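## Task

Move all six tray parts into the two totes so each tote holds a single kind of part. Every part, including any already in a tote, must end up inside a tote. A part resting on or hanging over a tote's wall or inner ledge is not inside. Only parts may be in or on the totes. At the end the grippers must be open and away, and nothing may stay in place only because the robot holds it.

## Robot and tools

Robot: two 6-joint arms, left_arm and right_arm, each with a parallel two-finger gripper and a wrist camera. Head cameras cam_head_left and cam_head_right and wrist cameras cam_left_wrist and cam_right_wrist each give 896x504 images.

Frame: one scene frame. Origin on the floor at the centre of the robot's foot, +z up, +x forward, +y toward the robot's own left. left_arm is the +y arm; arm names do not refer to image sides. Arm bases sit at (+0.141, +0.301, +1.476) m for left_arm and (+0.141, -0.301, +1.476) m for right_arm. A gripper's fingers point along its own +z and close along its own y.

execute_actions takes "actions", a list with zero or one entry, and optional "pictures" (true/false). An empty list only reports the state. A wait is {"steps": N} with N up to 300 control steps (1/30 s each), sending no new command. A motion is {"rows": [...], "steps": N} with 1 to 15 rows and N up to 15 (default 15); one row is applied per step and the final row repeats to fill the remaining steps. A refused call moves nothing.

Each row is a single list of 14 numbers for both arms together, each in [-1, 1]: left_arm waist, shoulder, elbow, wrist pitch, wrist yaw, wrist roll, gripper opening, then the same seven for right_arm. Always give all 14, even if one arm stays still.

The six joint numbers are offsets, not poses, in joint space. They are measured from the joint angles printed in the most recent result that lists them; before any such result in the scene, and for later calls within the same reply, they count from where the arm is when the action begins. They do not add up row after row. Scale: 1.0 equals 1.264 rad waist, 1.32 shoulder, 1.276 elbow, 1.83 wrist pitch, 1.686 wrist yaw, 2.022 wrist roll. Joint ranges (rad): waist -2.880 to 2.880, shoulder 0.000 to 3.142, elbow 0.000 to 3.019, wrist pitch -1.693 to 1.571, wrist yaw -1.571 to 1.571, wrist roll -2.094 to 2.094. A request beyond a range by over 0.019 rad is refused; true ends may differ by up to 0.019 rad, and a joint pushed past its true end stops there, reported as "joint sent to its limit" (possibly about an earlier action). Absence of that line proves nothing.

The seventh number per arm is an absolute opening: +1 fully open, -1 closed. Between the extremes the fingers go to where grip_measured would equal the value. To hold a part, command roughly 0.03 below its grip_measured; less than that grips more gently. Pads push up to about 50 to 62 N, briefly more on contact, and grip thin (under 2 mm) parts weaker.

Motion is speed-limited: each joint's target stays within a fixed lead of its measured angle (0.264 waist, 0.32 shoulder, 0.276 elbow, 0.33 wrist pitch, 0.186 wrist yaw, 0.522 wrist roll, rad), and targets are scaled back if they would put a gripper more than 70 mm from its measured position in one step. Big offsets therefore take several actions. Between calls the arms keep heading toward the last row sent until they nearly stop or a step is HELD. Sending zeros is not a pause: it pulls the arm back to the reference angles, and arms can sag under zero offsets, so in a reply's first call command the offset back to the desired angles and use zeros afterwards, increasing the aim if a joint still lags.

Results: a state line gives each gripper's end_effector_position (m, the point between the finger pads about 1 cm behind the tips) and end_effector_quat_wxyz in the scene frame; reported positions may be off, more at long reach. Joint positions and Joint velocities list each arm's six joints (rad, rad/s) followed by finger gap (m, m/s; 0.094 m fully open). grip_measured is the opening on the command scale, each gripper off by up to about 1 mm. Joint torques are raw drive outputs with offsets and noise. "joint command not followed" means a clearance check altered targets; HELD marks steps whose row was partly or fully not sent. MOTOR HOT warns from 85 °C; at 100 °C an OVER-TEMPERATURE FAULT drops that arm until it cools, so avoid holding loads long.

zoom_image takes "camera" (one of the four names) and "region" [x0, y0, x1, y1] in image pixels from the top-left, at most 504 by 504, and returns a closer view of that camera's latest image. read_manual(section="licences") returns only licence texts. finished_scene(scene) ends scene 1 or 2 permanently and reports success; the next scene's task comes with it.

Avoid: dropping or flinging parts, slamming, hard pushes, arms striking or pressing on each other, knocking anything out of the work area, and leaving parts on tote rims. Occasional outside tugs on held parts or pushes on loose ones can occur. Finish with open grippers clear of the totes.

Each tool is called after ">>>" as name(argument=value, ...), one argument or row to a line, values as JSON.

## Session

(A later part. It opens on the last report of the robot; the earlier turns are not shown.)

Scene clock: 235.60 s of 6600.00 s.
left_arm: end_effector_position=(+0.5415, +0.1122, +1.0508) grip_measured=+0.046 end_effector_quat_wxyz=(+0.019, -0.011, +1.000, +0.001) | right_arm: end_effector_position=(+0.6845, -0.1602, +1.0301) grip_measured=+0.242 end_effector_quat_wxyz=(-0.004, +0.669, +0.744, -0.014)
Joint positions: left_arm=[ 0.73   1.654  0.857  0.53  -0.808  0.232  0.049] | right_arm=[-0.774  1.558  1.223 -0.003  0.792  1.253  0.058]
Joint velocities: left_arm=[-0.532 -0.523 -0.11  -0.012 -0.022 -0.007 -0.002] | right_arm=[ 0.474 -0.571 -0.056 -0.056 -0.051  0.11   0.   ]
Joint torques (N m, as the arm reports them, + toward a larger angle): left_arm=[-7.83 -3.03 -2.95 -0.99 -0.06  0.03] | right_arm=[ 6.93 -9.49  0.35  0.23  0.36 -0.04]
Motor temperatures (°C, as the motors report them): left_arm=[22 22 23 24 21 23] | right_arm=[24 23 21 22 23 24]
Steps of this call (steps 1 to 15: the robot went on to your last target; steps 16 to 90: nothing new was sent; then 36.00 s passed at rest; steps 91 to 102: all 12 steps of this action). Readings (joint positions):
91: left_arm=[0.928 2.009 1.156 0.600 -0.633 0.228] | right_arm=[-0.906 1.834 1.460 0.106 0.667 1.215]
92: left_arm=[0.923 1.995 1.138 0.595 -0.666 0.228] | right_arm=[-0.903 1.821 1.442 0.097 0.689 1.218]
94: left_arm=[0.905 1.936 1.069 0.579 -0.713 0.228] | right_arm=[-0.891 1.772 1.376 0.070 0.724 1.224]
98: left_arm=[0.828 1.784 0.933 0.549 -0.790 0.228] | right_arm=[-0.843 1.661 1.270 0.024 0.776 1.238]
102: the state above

>>> execute_actions(
  actions=[
    {"rows": [[-0.023,-0.02,0.2,-0.15,-0.003,0.008,0.015, 0.004,-0.044,0.116,-0.077,-0.004,0.02,0.21],[-0.023,-0.02,0.2,-0.15,-0.003,0.008,0.015, 0.004,-0.044,0.116,-0.077,-0.004,0.02,0.21],[-0.023,-0.02,0.4,-0.3,-0.006,0.015,0.015, 0.004,-0.044,0.232,-0.154,-0.008,0.04,0.21],[-0.023,-0.02,0.4,-0.3,-0.006,0.015,0.015, 0.004,-0.044,0.232,-0.154,-0.008,0.04,0.21],[-0.023,-0.02,0.4,-0.3,-0.006,0.015,0.015, 0.004,-0.044,0.232,-0.154,-0.008,0.04,0.21],[-0.023,-0.02,0.61,-0.453,-0.009,0.022,0.015, 0.004,-0.044,0.348,-0.23,-0.012,0.06,0.21],[-0.023,-0.02,0.61,-0.453,-0.009,0.022,0.015, 0.004,-0.044,0.348,-0.23,-0.012,0.06,0.21],[-0.023,-0.02,0.61,-0.453,-0.009,0.022,0.015, 0.004,-0.044,0.348,-0.23,-0.012,0.06,0.21],[-0.023,-0.004,0.8135,-0.604,-0.012,0.03,0.015, 0.004,-0.02,0.464,-0.307,-0.016,0.083,0.21]], "steps": 15},
  ],
  pictures=false,
)

>>> execute_actions(
  actions=[
    {"steps": 12},
  ],
  pictures=true,
)

Scene clock: 243.00 s of 6600.00 s.
left_arm: end_effector_position=(+0.8070, +0.1346, +1.0377) grip_measured=+0.046 end_effector_quat_wxyz=(-0.017, +0.047, +0.999, -0.011) | right_arm: end_effector_position=(+0.9008, -0.2397, +1.0878) grip_measured=+0.242 end_effector_quat_wxyz=(+0.007, +0.730, +0.684, +0.022)
Joint positions: left_arm=[ 0.707  1.674  1.647 -0.359 -0.822  0.256  0.049] | right_arm=[-0.746  1.541  1.798 -0.525  0.77   1.38   0.058]
Joint velocities: left_arm=[ 0.015 -0.005  1.59  -1.316  0.007  0.022  0.   ] | right_arm=[-0.073 -0.151  0.647 -0.242  0.007  0.227  0.   ]
Joint torques (N m, as the arm reports them, + toward a larger angle): left_arm=[-12.03 -11.37   2.39  -0.42  -0.08   0.05] | right_arm=[  5.67 -13.05   1.29  -0.38  -0.06   0.02]
Motor temperatures (°C, as the motors report them): left_arm=[22 22 23 24 21 23] | right_arm=[24 23 21 22 23 24]
Steps of this call (steps 1 to 30: the robot went on to your last target; steps 31 to 150: nothing new was sent; then 1.90 s passed at rest; steps 151 to 165: all 15 steps of this action). Readings (joint positions):
151: left_arm=[0.707 1.666 0.871 0.494 -0.812 0.235] | right_arm=[-0.738 1.541 1.229 -0.031 0.793 1.268]
152: left_arm=[0.707 1.669 0.903 0.436 -0.813 0.235] | right_arm=[-0.739 1.543 1.251 -0.071 0.791 1.271]
154: left_arm=[0.707 1.673 0.998 0.310 -0.814 0.235] | right_arm=[-0.741 1.544 1.315 -0.144 0.789 1.280]
158: left_arm=[0.707 1.674 1.227 0.068 -0.816 0.240] | right_arm=[-0.742 1.544 1.483 -0.280 0.783 1.306]
165: the state above

Scene clock: 243.40 s of 6600.00 s.
left_arm: end_effector_position=(+0.9200, +0.2150, +1.0874) grip_measured=+0.046 end_effector_quat_wxyz=(+0.022, +0.012, +1.000, +0.001) | right_arm: end_effector_position=(+0.9093, -0.2574, +1.0952) grip_measured=+0.242 end_effector_quat_wxyz=(+0.010, +0.742, +0.669, +0.019)
Joint positions: left_arm=[ 0.707  1.617  1.901 -0.55  -0.828  0.273  0.049] | right_arm=[-0.755  1.523  1.819 -0.556  0.77   1.411  0.058]
Joint velocities: left_arm=[-0.005  0.005 -0.002 -0.042 -0.007  0.051  0.   ] | right_arm=[-0.005 -0.015 -0.007 -0.002 -0.11   0.051 -0.   ]
Joint torques (N m, as the arm reports them, + toward a larger angle): left_arm=[-11.57  -9.94   3.41  -1.09   0.03   0.05] | right_arm=[  5.14 -14.19   3.05  -0.11  -0.04   0.04]
Motor temperatures (°C, as the motors report them): left_arm=[22 22 23 24 21 23] | right_arm=[24 23 21 22 23 24]
Steps of this call (steps 1 to 12: the robot went on to your last target). Readings (joint positions):
1: left_arm=[0.707 1.674 1.702 -0.399 -0.822 0.257] | right_arm=[-0.748 1.535 1.814 -0.531 0.770 1.386]
2: left_arm=[0.707 1.674 1.754 -0.436 -0.823 0.259] | right_arm=[-0.750 1.527 1.821 -0.534 0.770 1.391]
4: left_arm=[0.707 1.672 1.846 -0.503 -0.824 0.265] | right_arm=[-0.753 1.516 1.822 -0.542 0.770 1.399]
8: left_arm=[0.707 1.633 1.900 -0.540 -0.827 0.271] | right_arm=[-0.755 1.519 1.821 -0.554 0.770 1.408]
12: the state above

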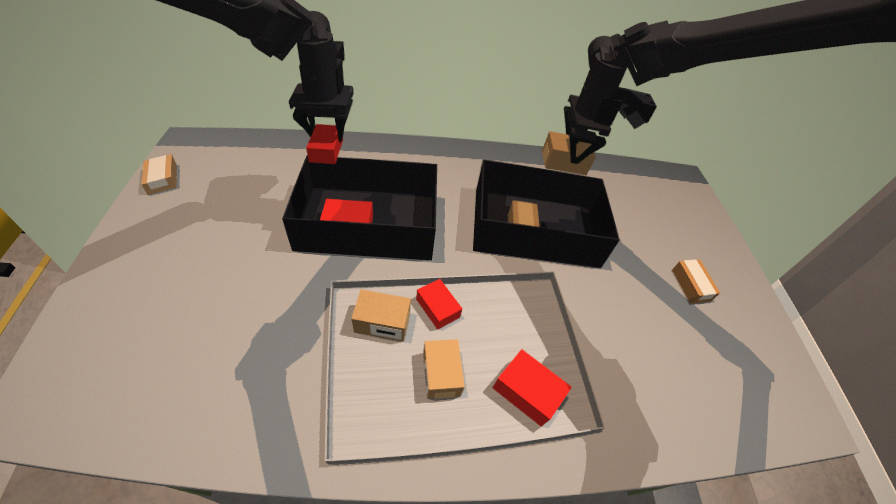

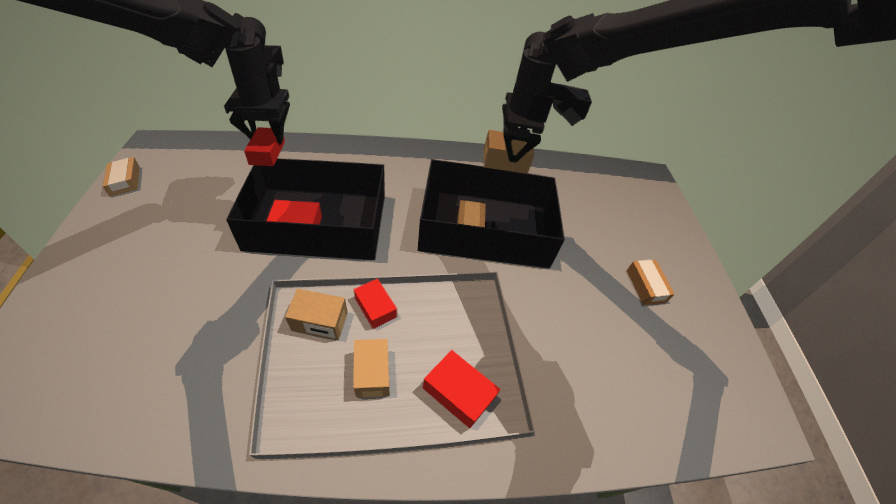

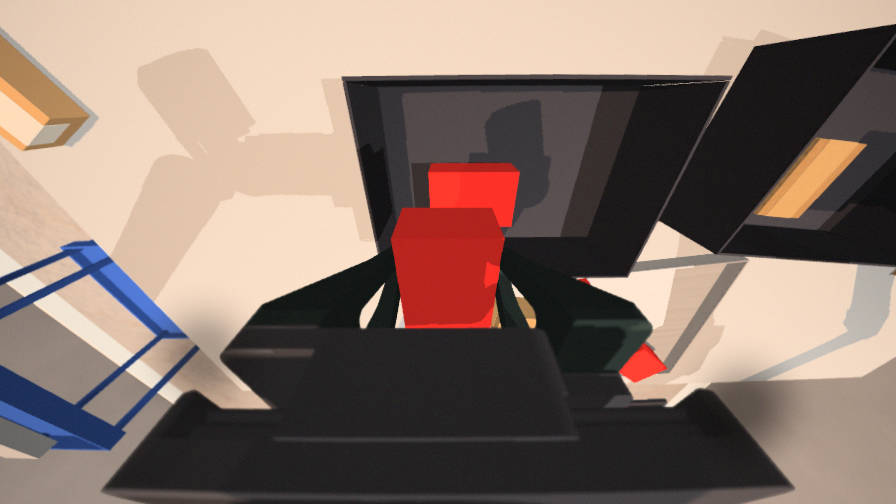

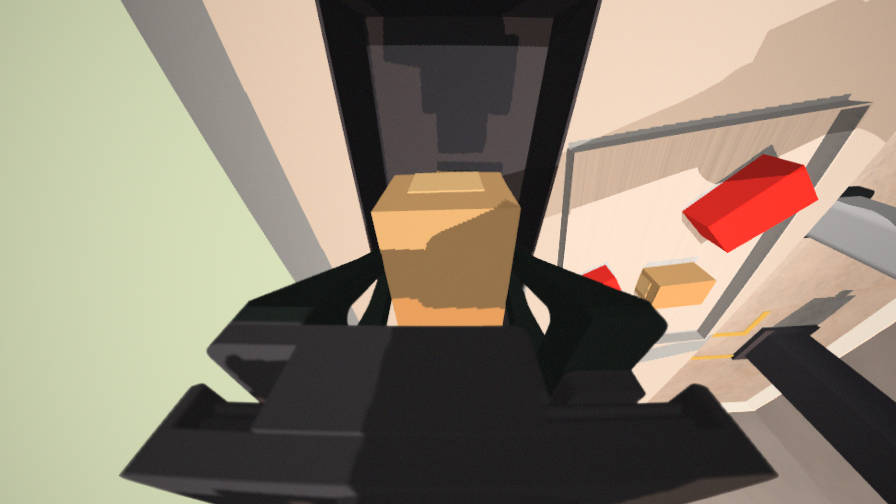

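>>> zoom_image(
  camera="cam_head_left",
  region=[460, 110, 660, 280],
)

>>> zoom_image(
  camera="cam_left_wrist",
  region=[330, 40, 896, 300],
)

Region (460, 110, 660, 280) of cam_head_left's 896x504 image, scaled by 2.520, with more detail than that image has; it fills the top 428 rows of this view, and the rest is white.

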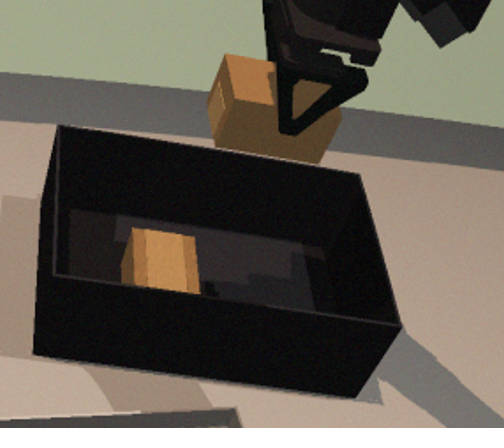

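Region (330, 40, 896, 300) is 566x260 pixels. A region can be at most 504 by 504 pixels.

>>> execute_actions(
  actions=[],
)

Scene clock: 275.60 s of 6600.00 s.
left_arm: end_effector_position=(+0.9024, +0.1937, +1.0718) grip_measured=+0.046 end_effector_quat_wxyz=(+0.005, +0.032, +0.999, -0.003) | right_arm: end_effector_position=(+0.9093, -0.2574, +1.0952) grip_measured=+0.243 end_effector_quat_wxyz=(+0.010, +0.743, +0.669, +0.019)
Joint positions: left_arm=[ 0.707  1.654  1.896 -0.558 -0.828  0.277  0.049] | right_arm=[-0.755  1.523  1.819 -0.556  0.77   1.413  0.058]
Joint velocities: left_arm=[-0.005 -0.005  0.007 -0.017 -0.022  0.007 -0.   ] | right_arm=[-0.005 -0.005  0.007  0.017  0.007 -0.007 -0.001]
Joint torques (N m, as the arm reports them, + toward a larger angle): left_arm=[-11.97 -12.18   3.53  -0.89   0.03   0.03] | right_arm=[  5.55 -13.26   3.14  -0.03  -0.06  -0.01]
Motor temperatures (°C, as the motors report them): left_arm=[23 24 23 24 21 23] | right_arm=[23 24 21 22 23 24]
Steps of this call (steps 1 to 30: the robot went on to your last target; steps 31 to 90: nothing new was sent; then 29.20 s passed at rest). Readings (joint positions):
1: left_arm=[0.707 1.620 1.901 -0.552 -0.828 0.274] | right_arm=[-0.755 1.523 1.819 -0.556 0.770 1.411]
2: left_arm=[0.707 1.623 1.901 -0.553 -0.828 0.275] | right_arm=[-0.755 1.523 1.819 -0.556 0.770 1.412]
4: left_arm=[0.707 1.632 1.901 -0.555 -0.828 0.275] | right_arm=[-0.755 1.523 1.819 -0.556 0.770 1.412]
8: left_arm=[0.707 1.649 1.900 -0.557 -0.828 0.276] | right_arm=[-0.755 1.523 1.819 -0.556 0.770 1.413]
90: the state above
All arms were judged still, so your last target was given up. Only a new action makes them travel on or press farther. Fingers that are still opening or closing keep moving.

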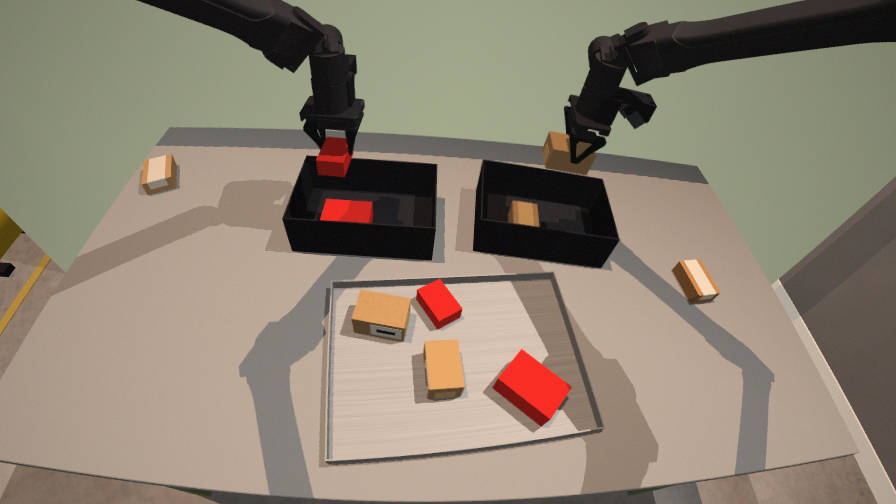

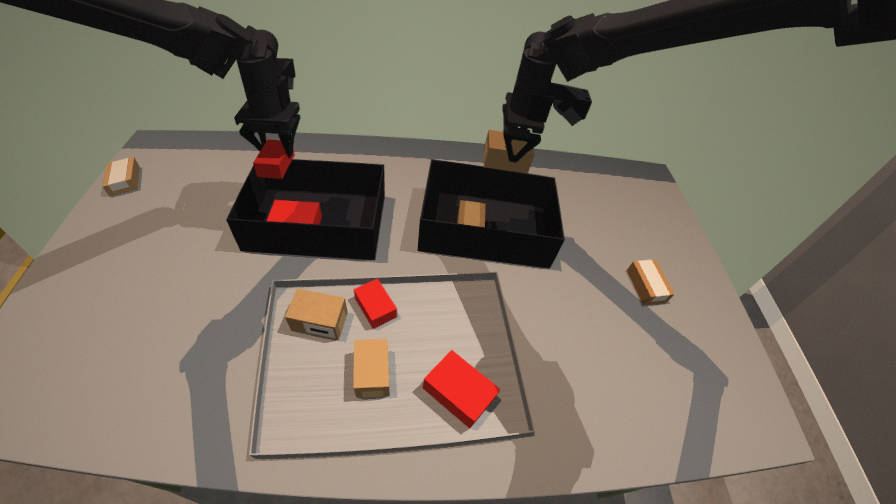

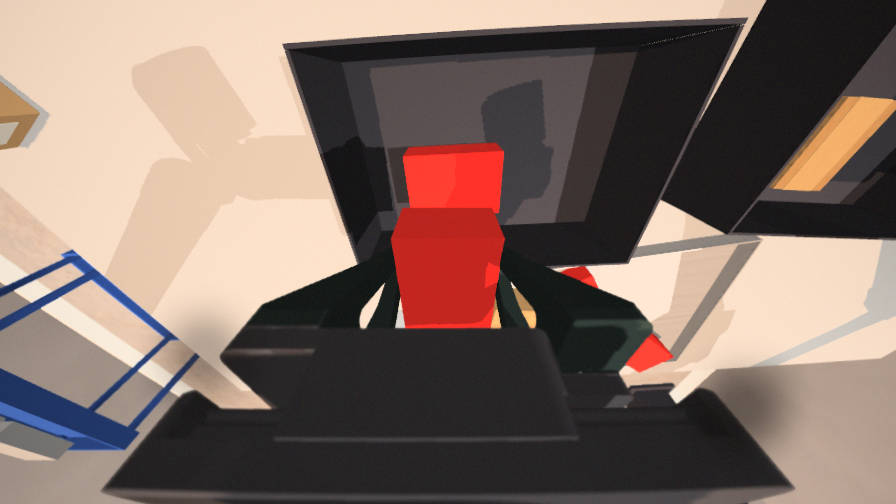

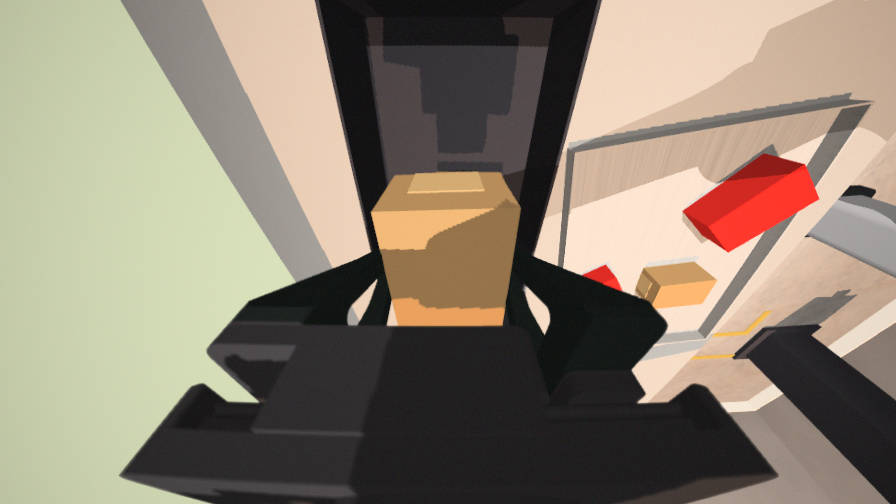

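>>> zoom_image(
  camera="cam_left_wrist",
  region=[360, 120, 540, 340],
)

>>> zoom_image(
  camera="cam_head_left",
  region=[280, 100, 640, 280],
)

Region (360, 120, 540, 340) of cam_left_wrist's 896x504 image, scaled by 2.291, with more detail than that image has; it fills the left 412 columns of this view, and the rest is white.

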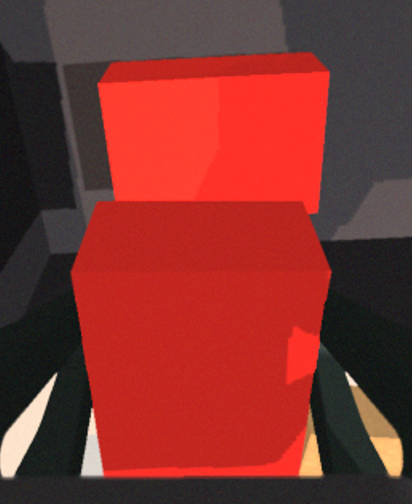

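Region (280, 100, 640, 280) of cam_head_left's 896x504 image, scaled by 1.400, with more detail than that image has.

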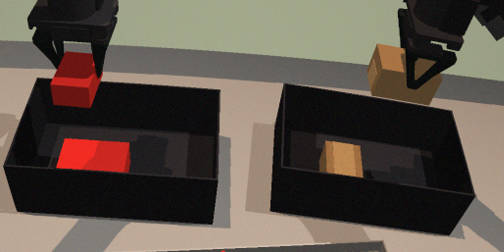

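>>> execute_actions(
  actions=[
    {"rows": [[0.0142,0.0262,0.0276,0.0015,0.0096,0.0014,0.015,-0.0028,0.0259,0.0206,0.0011,-0.0005,0.0017,0.21],[0.0285,0.0525,0.0553,0.003,0.0192,0.0029,0.015,-0.0056,0.0517,0.0412,0.0022,-0.001,0.0034,0.21],[0.0427,0.0787,0.0829,0.0045,0.0288,0.0043,0.015,-0.0083,0.0776,0.0617,0.0033,-0.0016,0.005,0.21],[0.057,0.1049,0.1105,0.006,0.0384,0.0057,0.015,-0.0111,0.1034,0.0823,0.0044,-0.0021,0.0067,0.21],[0.0712,0.1311,0.1381,0.0075,0.048,0.0071,0.015,-0.0139,0.1293,0.1029,0.0054,-0.0026,0.0084,0.21],[0.0854,0.1574,0.1658,0.009,0.0576,0.0086,0.015,-0.0167,0.1551,0.1235,0.0065,-0.0032,0.01,0.21],[0.0997,0.1836,0.1934,0.0105,0.0672,0.01,0.015,-0.0194,0.181,0.144,0.0076,-0.0037,0.0117,0.21],[0.1139,0.2098,0.221,0.012,0.0768,0.0114,0.015,-0.0222,0.2068,0.1646,0.0087,-0.0042,0.0134,0.21]], "steps": 15},
  ],
)

Scene clock: 330.17 s of 6600.00 s.
left_arm: end_effector_position=(+0.8874, +0.1710, +0.9373) grip_measured=+0.046 end_effector_quat_wxyz=(-0.009, +0.021, +1.000, -0.007) | right_arm: end_effector_position=(+0.8819, -0.1567, +0.9941) grip_measured=+0.242 end_effector_quat_wxyz=(-0.017, +0.728, +0.685, -0.002)
Joint positions: left_arm=[ 0.839  1.933  2.16  -0.547 -0.701  0.283  0.049] | right_arm=[-0.765  1.825  2.015 -0.543  0.766  1.431  0.058]
Joint velocities: left_arm=[ 0.005 -0.005  0.002  0.007  0.022  0.037  0.   ] | right_arm=[-0.034  0.337 -0.017  0.022 -0.037 -0.007 -0.001]
Joint torques (N m, as the arm reports them, + toward a larger angle): left_arm=[-11.7  -13.04   5.16   0.24   0.05   0.  ] | right_arm=[  8.11 -18.64   3.94   0.37   0.1   -0.04]
Motor temperatures (°C, as the motors report them): left_arm=[24 25 24 24 21 23] | right_arm=[23 24 21 22 23 24]
Steps of this call (steps 1 to 90: nothing new was sent; then 51.07 s passed at rest; steps 91 to 105: all 15 steps of this action). Readings (joint positions):
91: left_arm=[0.708 1.655 1.897 -0.558 -0.822 0.277] | right_arm=[-0.755 1.524 1.819 -0.556 0.770 1.413]
92: left_arm=[0.709 1.661 1.906 -0.558 -0.810 0.277] | right_arm=[-0.755 1.529 1.824 -0.556 0.770 1.413]
94: left_arm=[0.718 1.697 1.959 -0.558 -0.779 0.277] | right_arm=[-0.755 1.558 1.861 -0.556 0.770 1.415]
98: left_arm=[0.768 1.813 2.100 -0.554 -0.721 0.277] | right_arm=[-0.756 1.674 1.977 -0.548 0.770 1.421]
105: the state above

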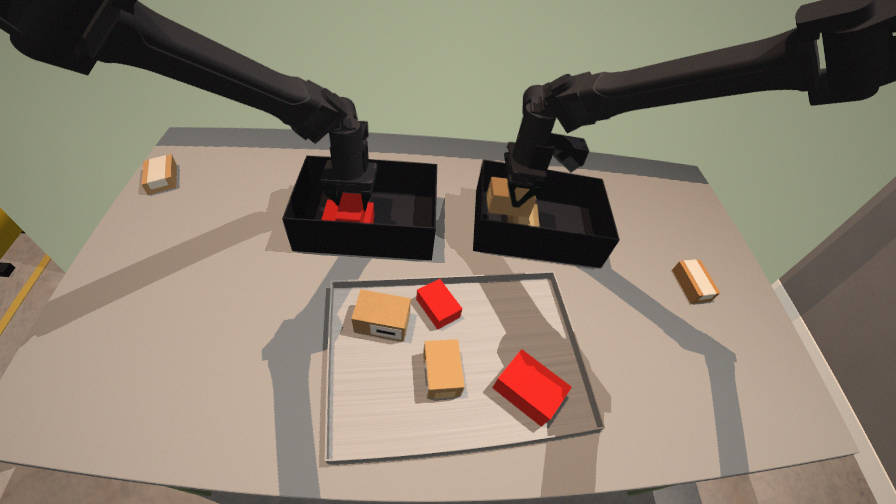

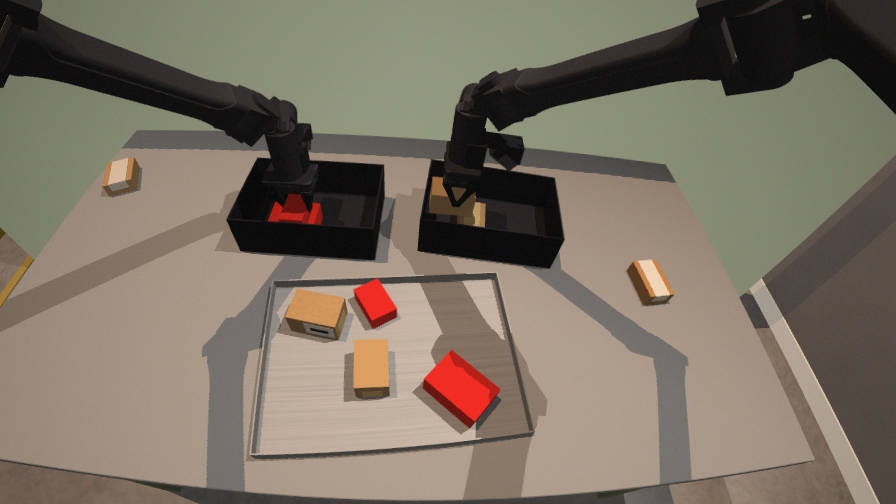

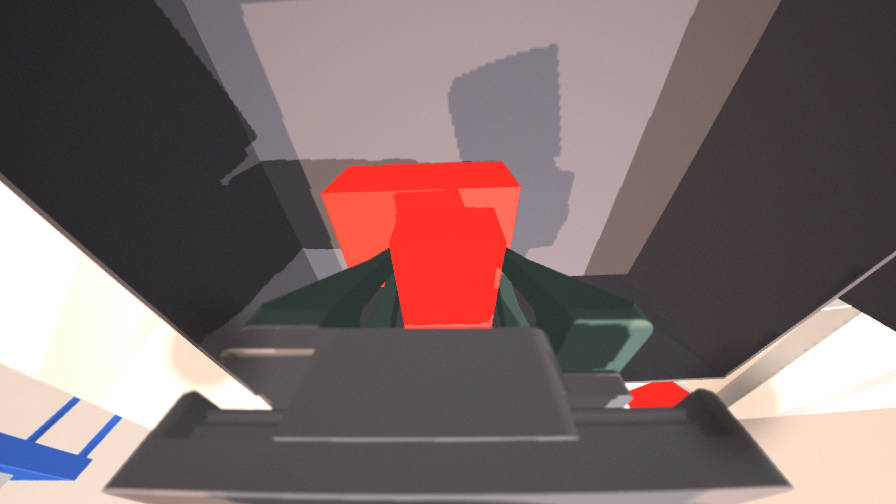

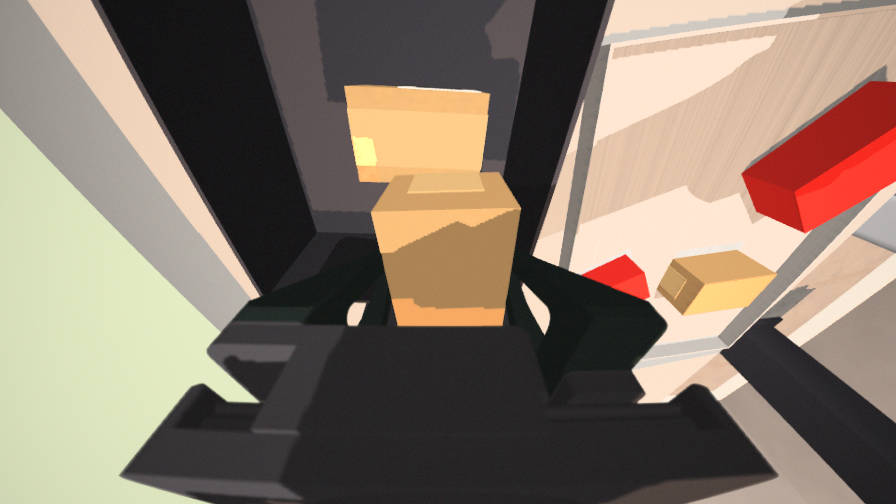

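>>> execute_actions(
  actions=[],
)

Scene clock: 331.20 s of 6600.00 s.
left_arm: end_effector_position=(+0.8874, +0.1708, +0.9373) grip_measured=+0.046 end_effector_quat_wxyz=(-0.009, +0.022, +1.000, -0.008) | right_arm: end_effector_position=(+0.8820, -0.1573, +0.9940) grip_measured=+0.242 end_effector_quat_wxyz=(-0.016, +0.729, +0.684, -0.002)
Joint positions: left_arm=[ 0.839  1.933  2.16  -0.547 -0.7    0.285  0.049] | right_arm=[-0.766  1.825  2.015 -0.543  0.765  1.433  0.058]
Joint velocities: left_arm=[-0.005 -0.005  0.017 -0.002  0.051  0.007  0.   ] | right_arm=[-0.005  0.005 -0.007  0.022  0.007  0.066 -0.001]
Joint torques (N m, as the arm reports them, + toward a larger angle): left_arm=[-11.61 -12.99   5.05   0.23   0.11   0.03] | right_arm=[  8.05 -15.     4.1    0.39   0.08   0.  ]
Motor temperatures (°C, as the motors report them): left_arm=[24 25 24 24 21 23] | right_arm=[24 24 21 22 23 24]
Steps of this call (steps 1 to 15: the robot went on to your last target; steps 16 to 31: nothing new was sent). Readings (joint positions):
1: left_arm=[0.839 1.933 2.160 -0.547 -0.700 0.284] | right_arm=[-0.765 1.834 2.015 -0.543 0.765 1.432]
2: left_arm=[0.839 1.933 2.160 -0.547 -0.699 0.284] | right_arm=[-0.766 1.839 2.015 -0.543 0.765 1.432]
4: left_arm=[0.839 1.933 2.160 -0.547 -0.699 0.284] | right_arm=[-0.766 1.840 2.015 -0.543 0.765 1.433]
8: left_arm=[0.839 1.933 2.160 -0.547 -0.700 0.285] | right_arm=[-0.766 1.830 2.015 -0.543 0.765 1.433]
31: the state above
All arms were judged still, so your last target was given up. Only a new action makes them travel on or press farther. Fingers that are still opening or closing keep moving.

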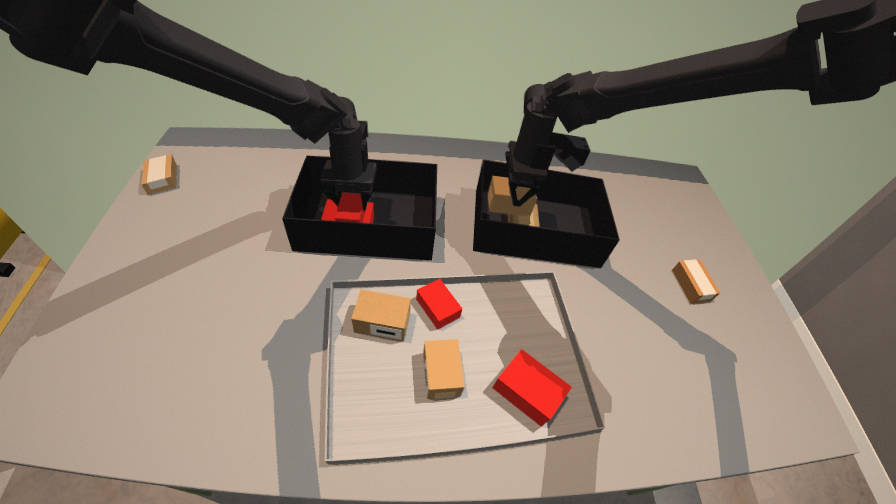

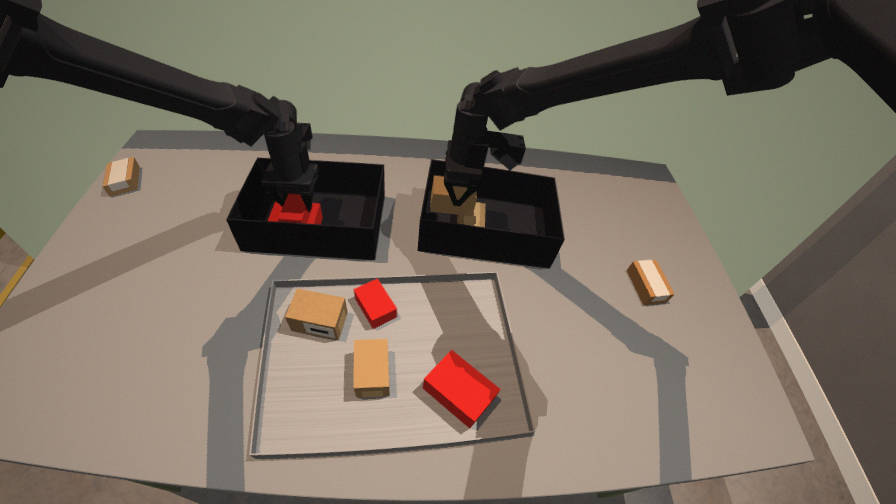

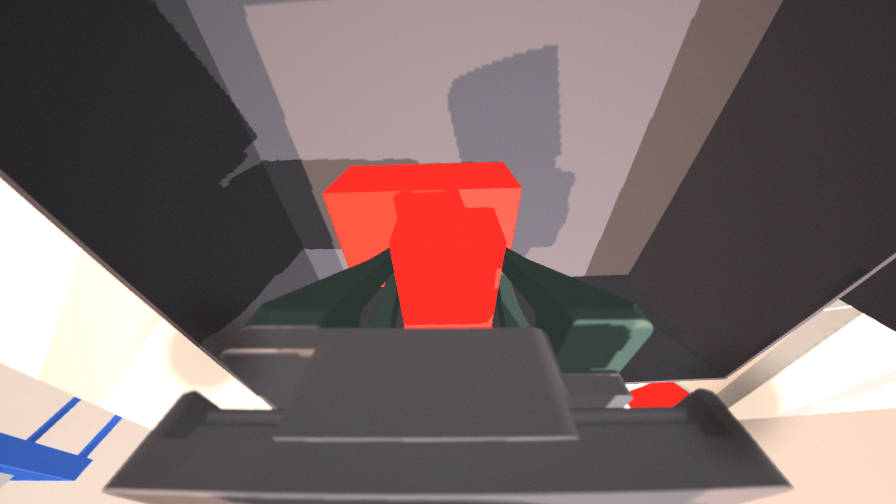

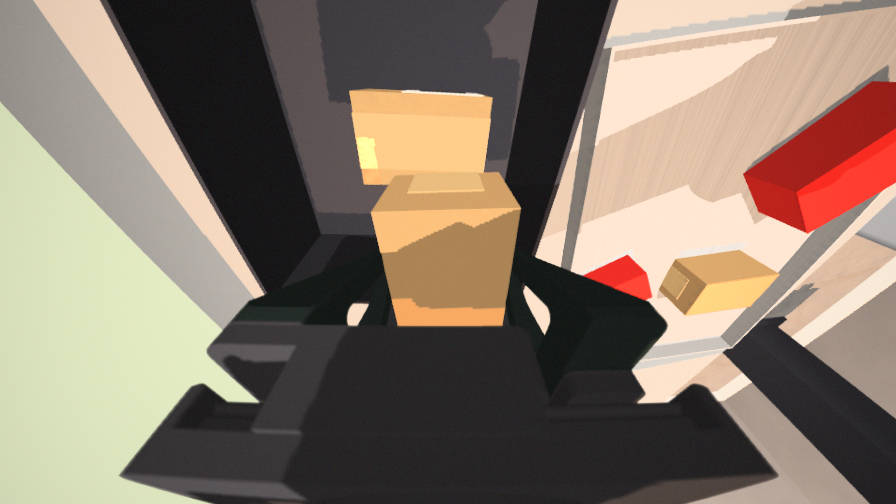

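>>> execute_actions(
  actions=[
    {"rows": [[0.0065,-0.0002,0.0059,0.0033,0.0015,0,0.015,-0.0182,-0.0005,0.0153,0.0033,-0.0088,-0.0064,0.21],[0.013,-0.0004,0.0118,0.0066,0.003,0,0.015,-0.0364,-0.001,0.0306,0.0066,-0.0175,-0.0129,0.21],[0.0196,-0.0006,0.0176,0.0098,0.0044,0,0.015,-0.0546,-0.0015,0.0458,0.0098,-0.0263,-0.0193,0.21],[0.0261,-0.0008,0.0235,0.0131,0.0059,0,0.015,-0.0728,-0.002,0.0611,0.0131,-0.035,-0.0257,0.21]], "steps": 15},
  ],
)

>>> execute_actions(
  actions=[
    {"steps": 10},
  ],
)

Scene clock: 349.97 s of 6600.00 s.
left_arm: end_effector_position=(+0.8886, +0.1711, +0.9373) grip_measured=+0.046 end_effector_quat_wxyz=(-0.008, +0.021, +1.000, -0.010) | right_arm: end_effector_position=(+0.8958, -0.2226, +0.9586) grip_measured=+0.243 end_effector_quat_wxyz=(+0.008, +0.739, +0.673, -0.010)
Joint positions: left_arm=[ 0.84   1.933  2.163 -0.547 -0.695  0.285  0.049] | right_arm=[-0.866  1.828  2.075 -0.526  0.71   1.391  0.058]
Joint velocities: left_arm=[-0.005  0.005 -0.007  0.022 -0.139  0.022 -0.001] | right_arm=[-0.015 -0.005  0.002  0.002 -0.095  0.066  0.   ]
Joint torques (N m, as the arm reports them, + toward a larger angle): left_arm=[-10.07 -13.     5.91   0.76   0.27  -0.13] | right_arm=[  9.8  -15.32   4.57   0.51   0.1   -0.14]
Motor temperatures (°C, as the motors report them): left_arm=[24 25 24 24 21 23] | right_arm=[24 25 21 22 23 24]
Steps of this call (steps 1 to 90: nothing new was sent; then 15.27 s passed at rest; steps 91 to 105: all 15 steps of this action). Readings (joint positions):
91: left_arm=[0.839 1.933 2.160 -0.547 -0.700 0.285] | right_arm=[-0.766 1.825 2.015 -0.543 0.762 1.433]
92: left_arm=[0.839 1.933 2.160 -0.547 -0.699 0.285] | right_arm=[-0.768 1.825 2.016 -0.543 0.751 1.430]
94: left_arm=[0.840 1.933 2.161 -0.547 -0.698 0.285] | right_arm=[-0.779 1.826 2.027 -0.542 0.721 1.419]
98: left_arm=[0.840 1.933 2.163 -0.547 -0.695 0.285] | right_arm=[-0.828 1.828 2.061 -0.531 0.710 1.401]
105: the state above

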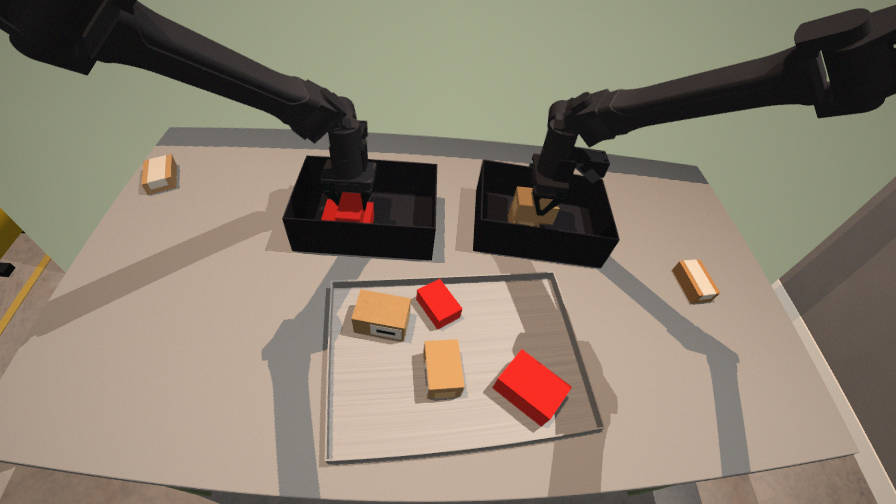

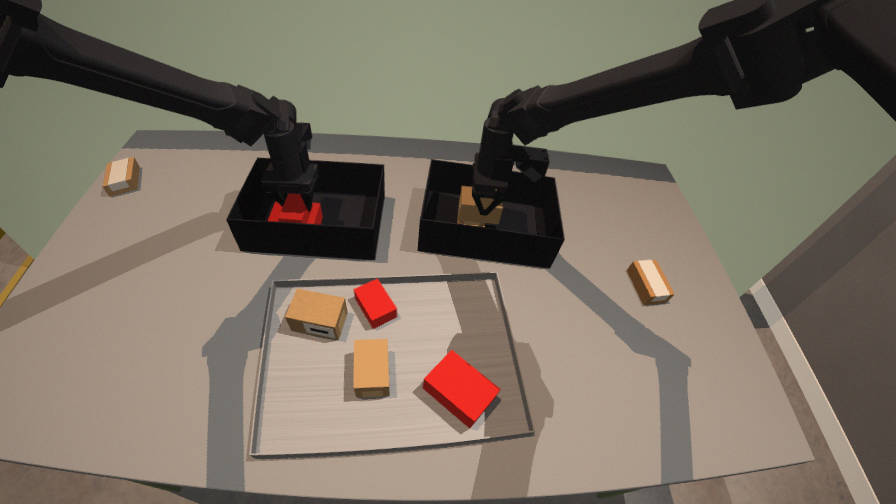

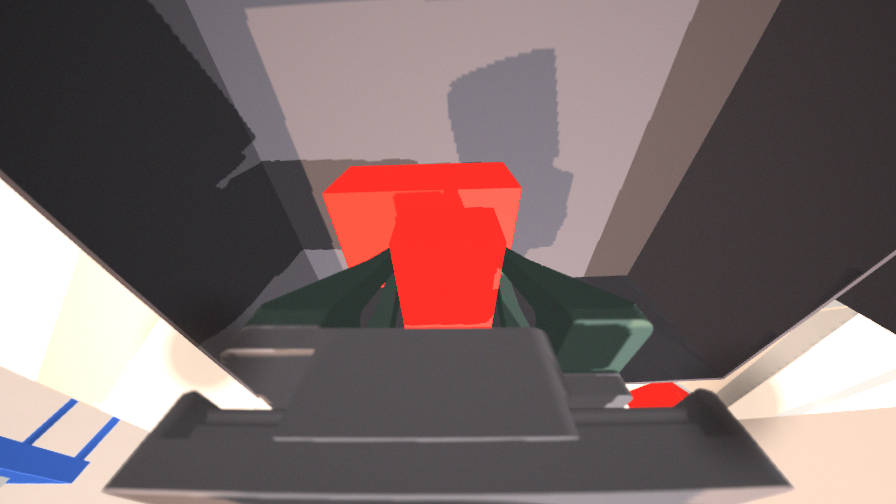

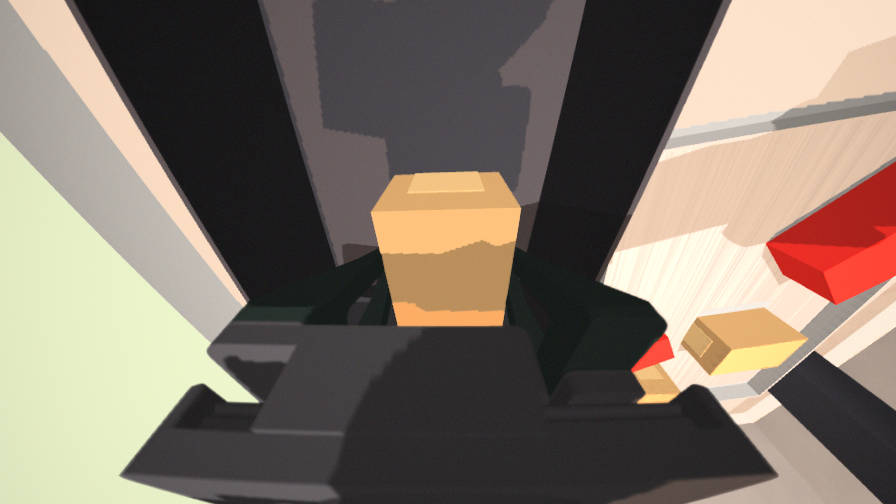

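Scene clock: 350.30 s of 6600.00 s.
left_arm: end_effector_position=(+0.8886, +0.1711, +0.9373) grip_measured=+0.046 end_effector_quat_wxyz=(-0.008, +0.021, +1.000, -0.010) | right_arm: end_effector_position=(+0.8958, -0.2226, +0.9586) grip_measured=+0.243 end_effector_quat_wxyz=(+0.008, +0.738, +0.674, -0.010)
Joint positions: left_arm=[ 0.84   1.933  2.163 -0.547 -0.695  0.285  0.049] | right_arm=[-0.866  1.828  2.075 -0.526  0.71   1.389  0.058]
Joint velocities: left_arm=[-0.015  0.005 -0.002  0.017 -0.081 -0.037 -0.001] | right_arm=[ 0.015  0.005 -0.022 -0.012  0.022  0.022 -0.001]
Joint torques (N m, as the arm reports them, + toward a larger angle): left_arm=[-10.08 -13.12   5.93   0.79   0.27  -0.12] | right_arm=[  8.94 -15.11   4.89   0.66   0.09  -0.17]
Motor temperatures (°C, as the motors report them): left_arm=[24 25 24 24 21 23] | right_arm=[24 25 21 22 23 24]
Steps of this call (steps 1 to 10: the robot went on to your last target). Readings (joint positions):
1: left_arm=[0.840 1.933 2.163 -0.547 -0.695 0.285] | right_arm=[-0.866 1.828 2.075 -0.526 0.710 1.391]
2: left_arm=[0.840 1.933 2.163 -0.547 -0.695 0.285] | right_arm=[-0.866 1.828 2.075 -0.526 0.710 1.390]
4: left_arm=[0.840 1.933 2.163 -0.547 -0.695 0.285] | right_arm=[-0.866 1.828 2.075 -0.526 0.710 1.390]
8: left_arm=[0.840 1.933 2.163 -0.547 -0.695 0.285] | right_arm=[-0.866 1.828 2.075 -0.526 0.710 1.389]
10: the state above

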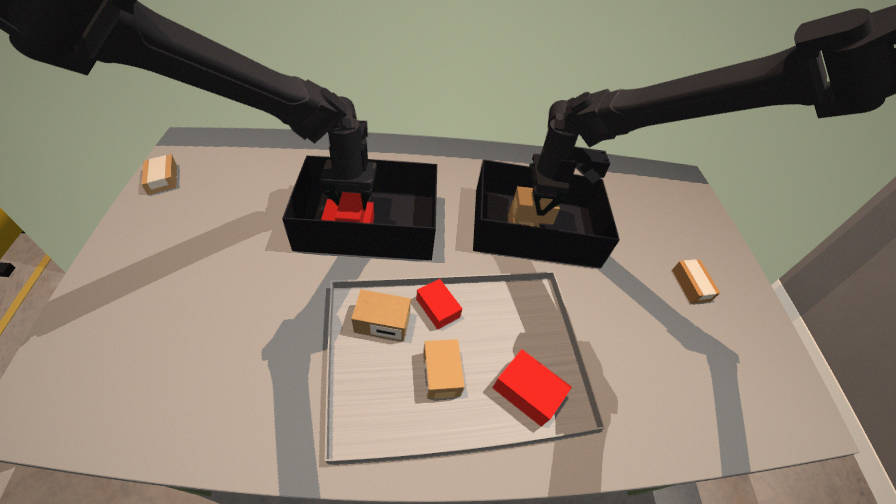

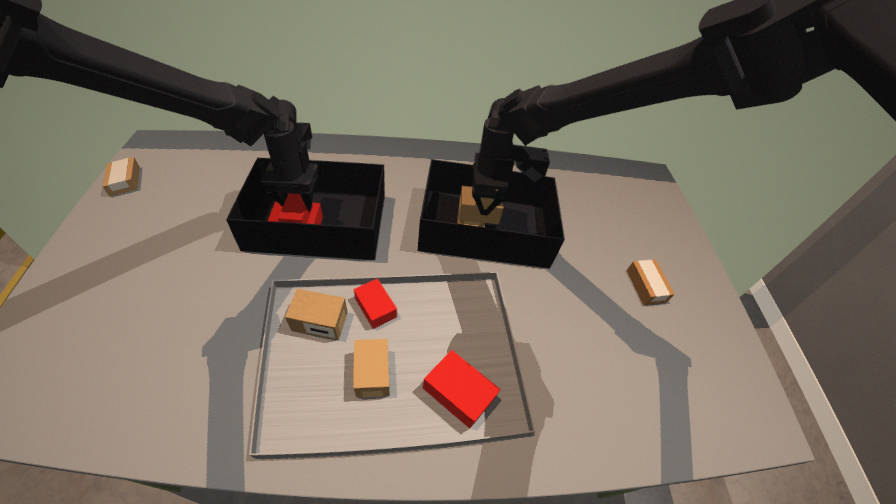

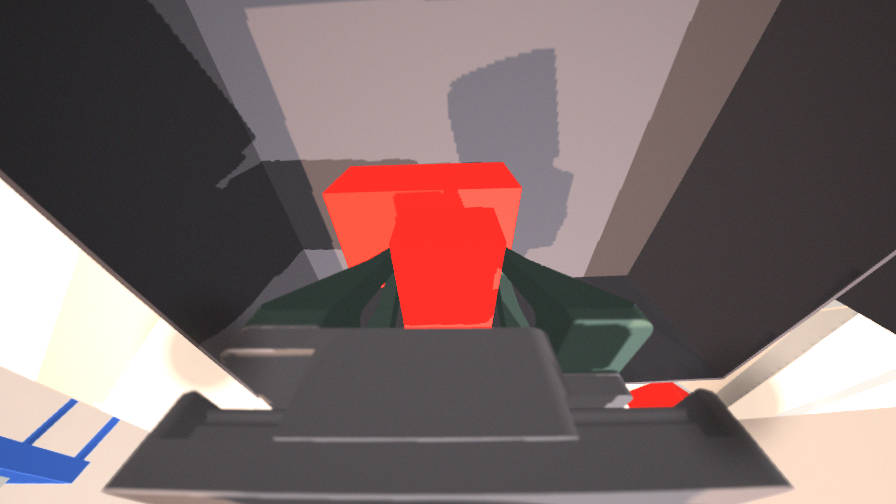

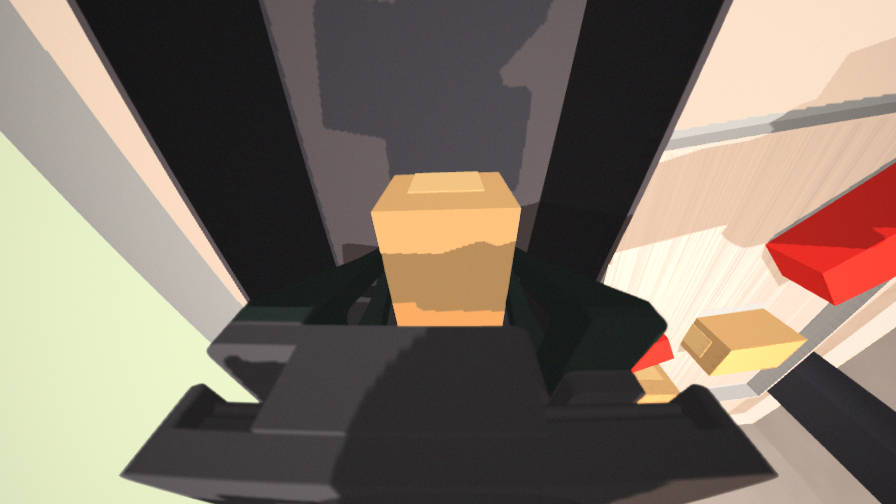

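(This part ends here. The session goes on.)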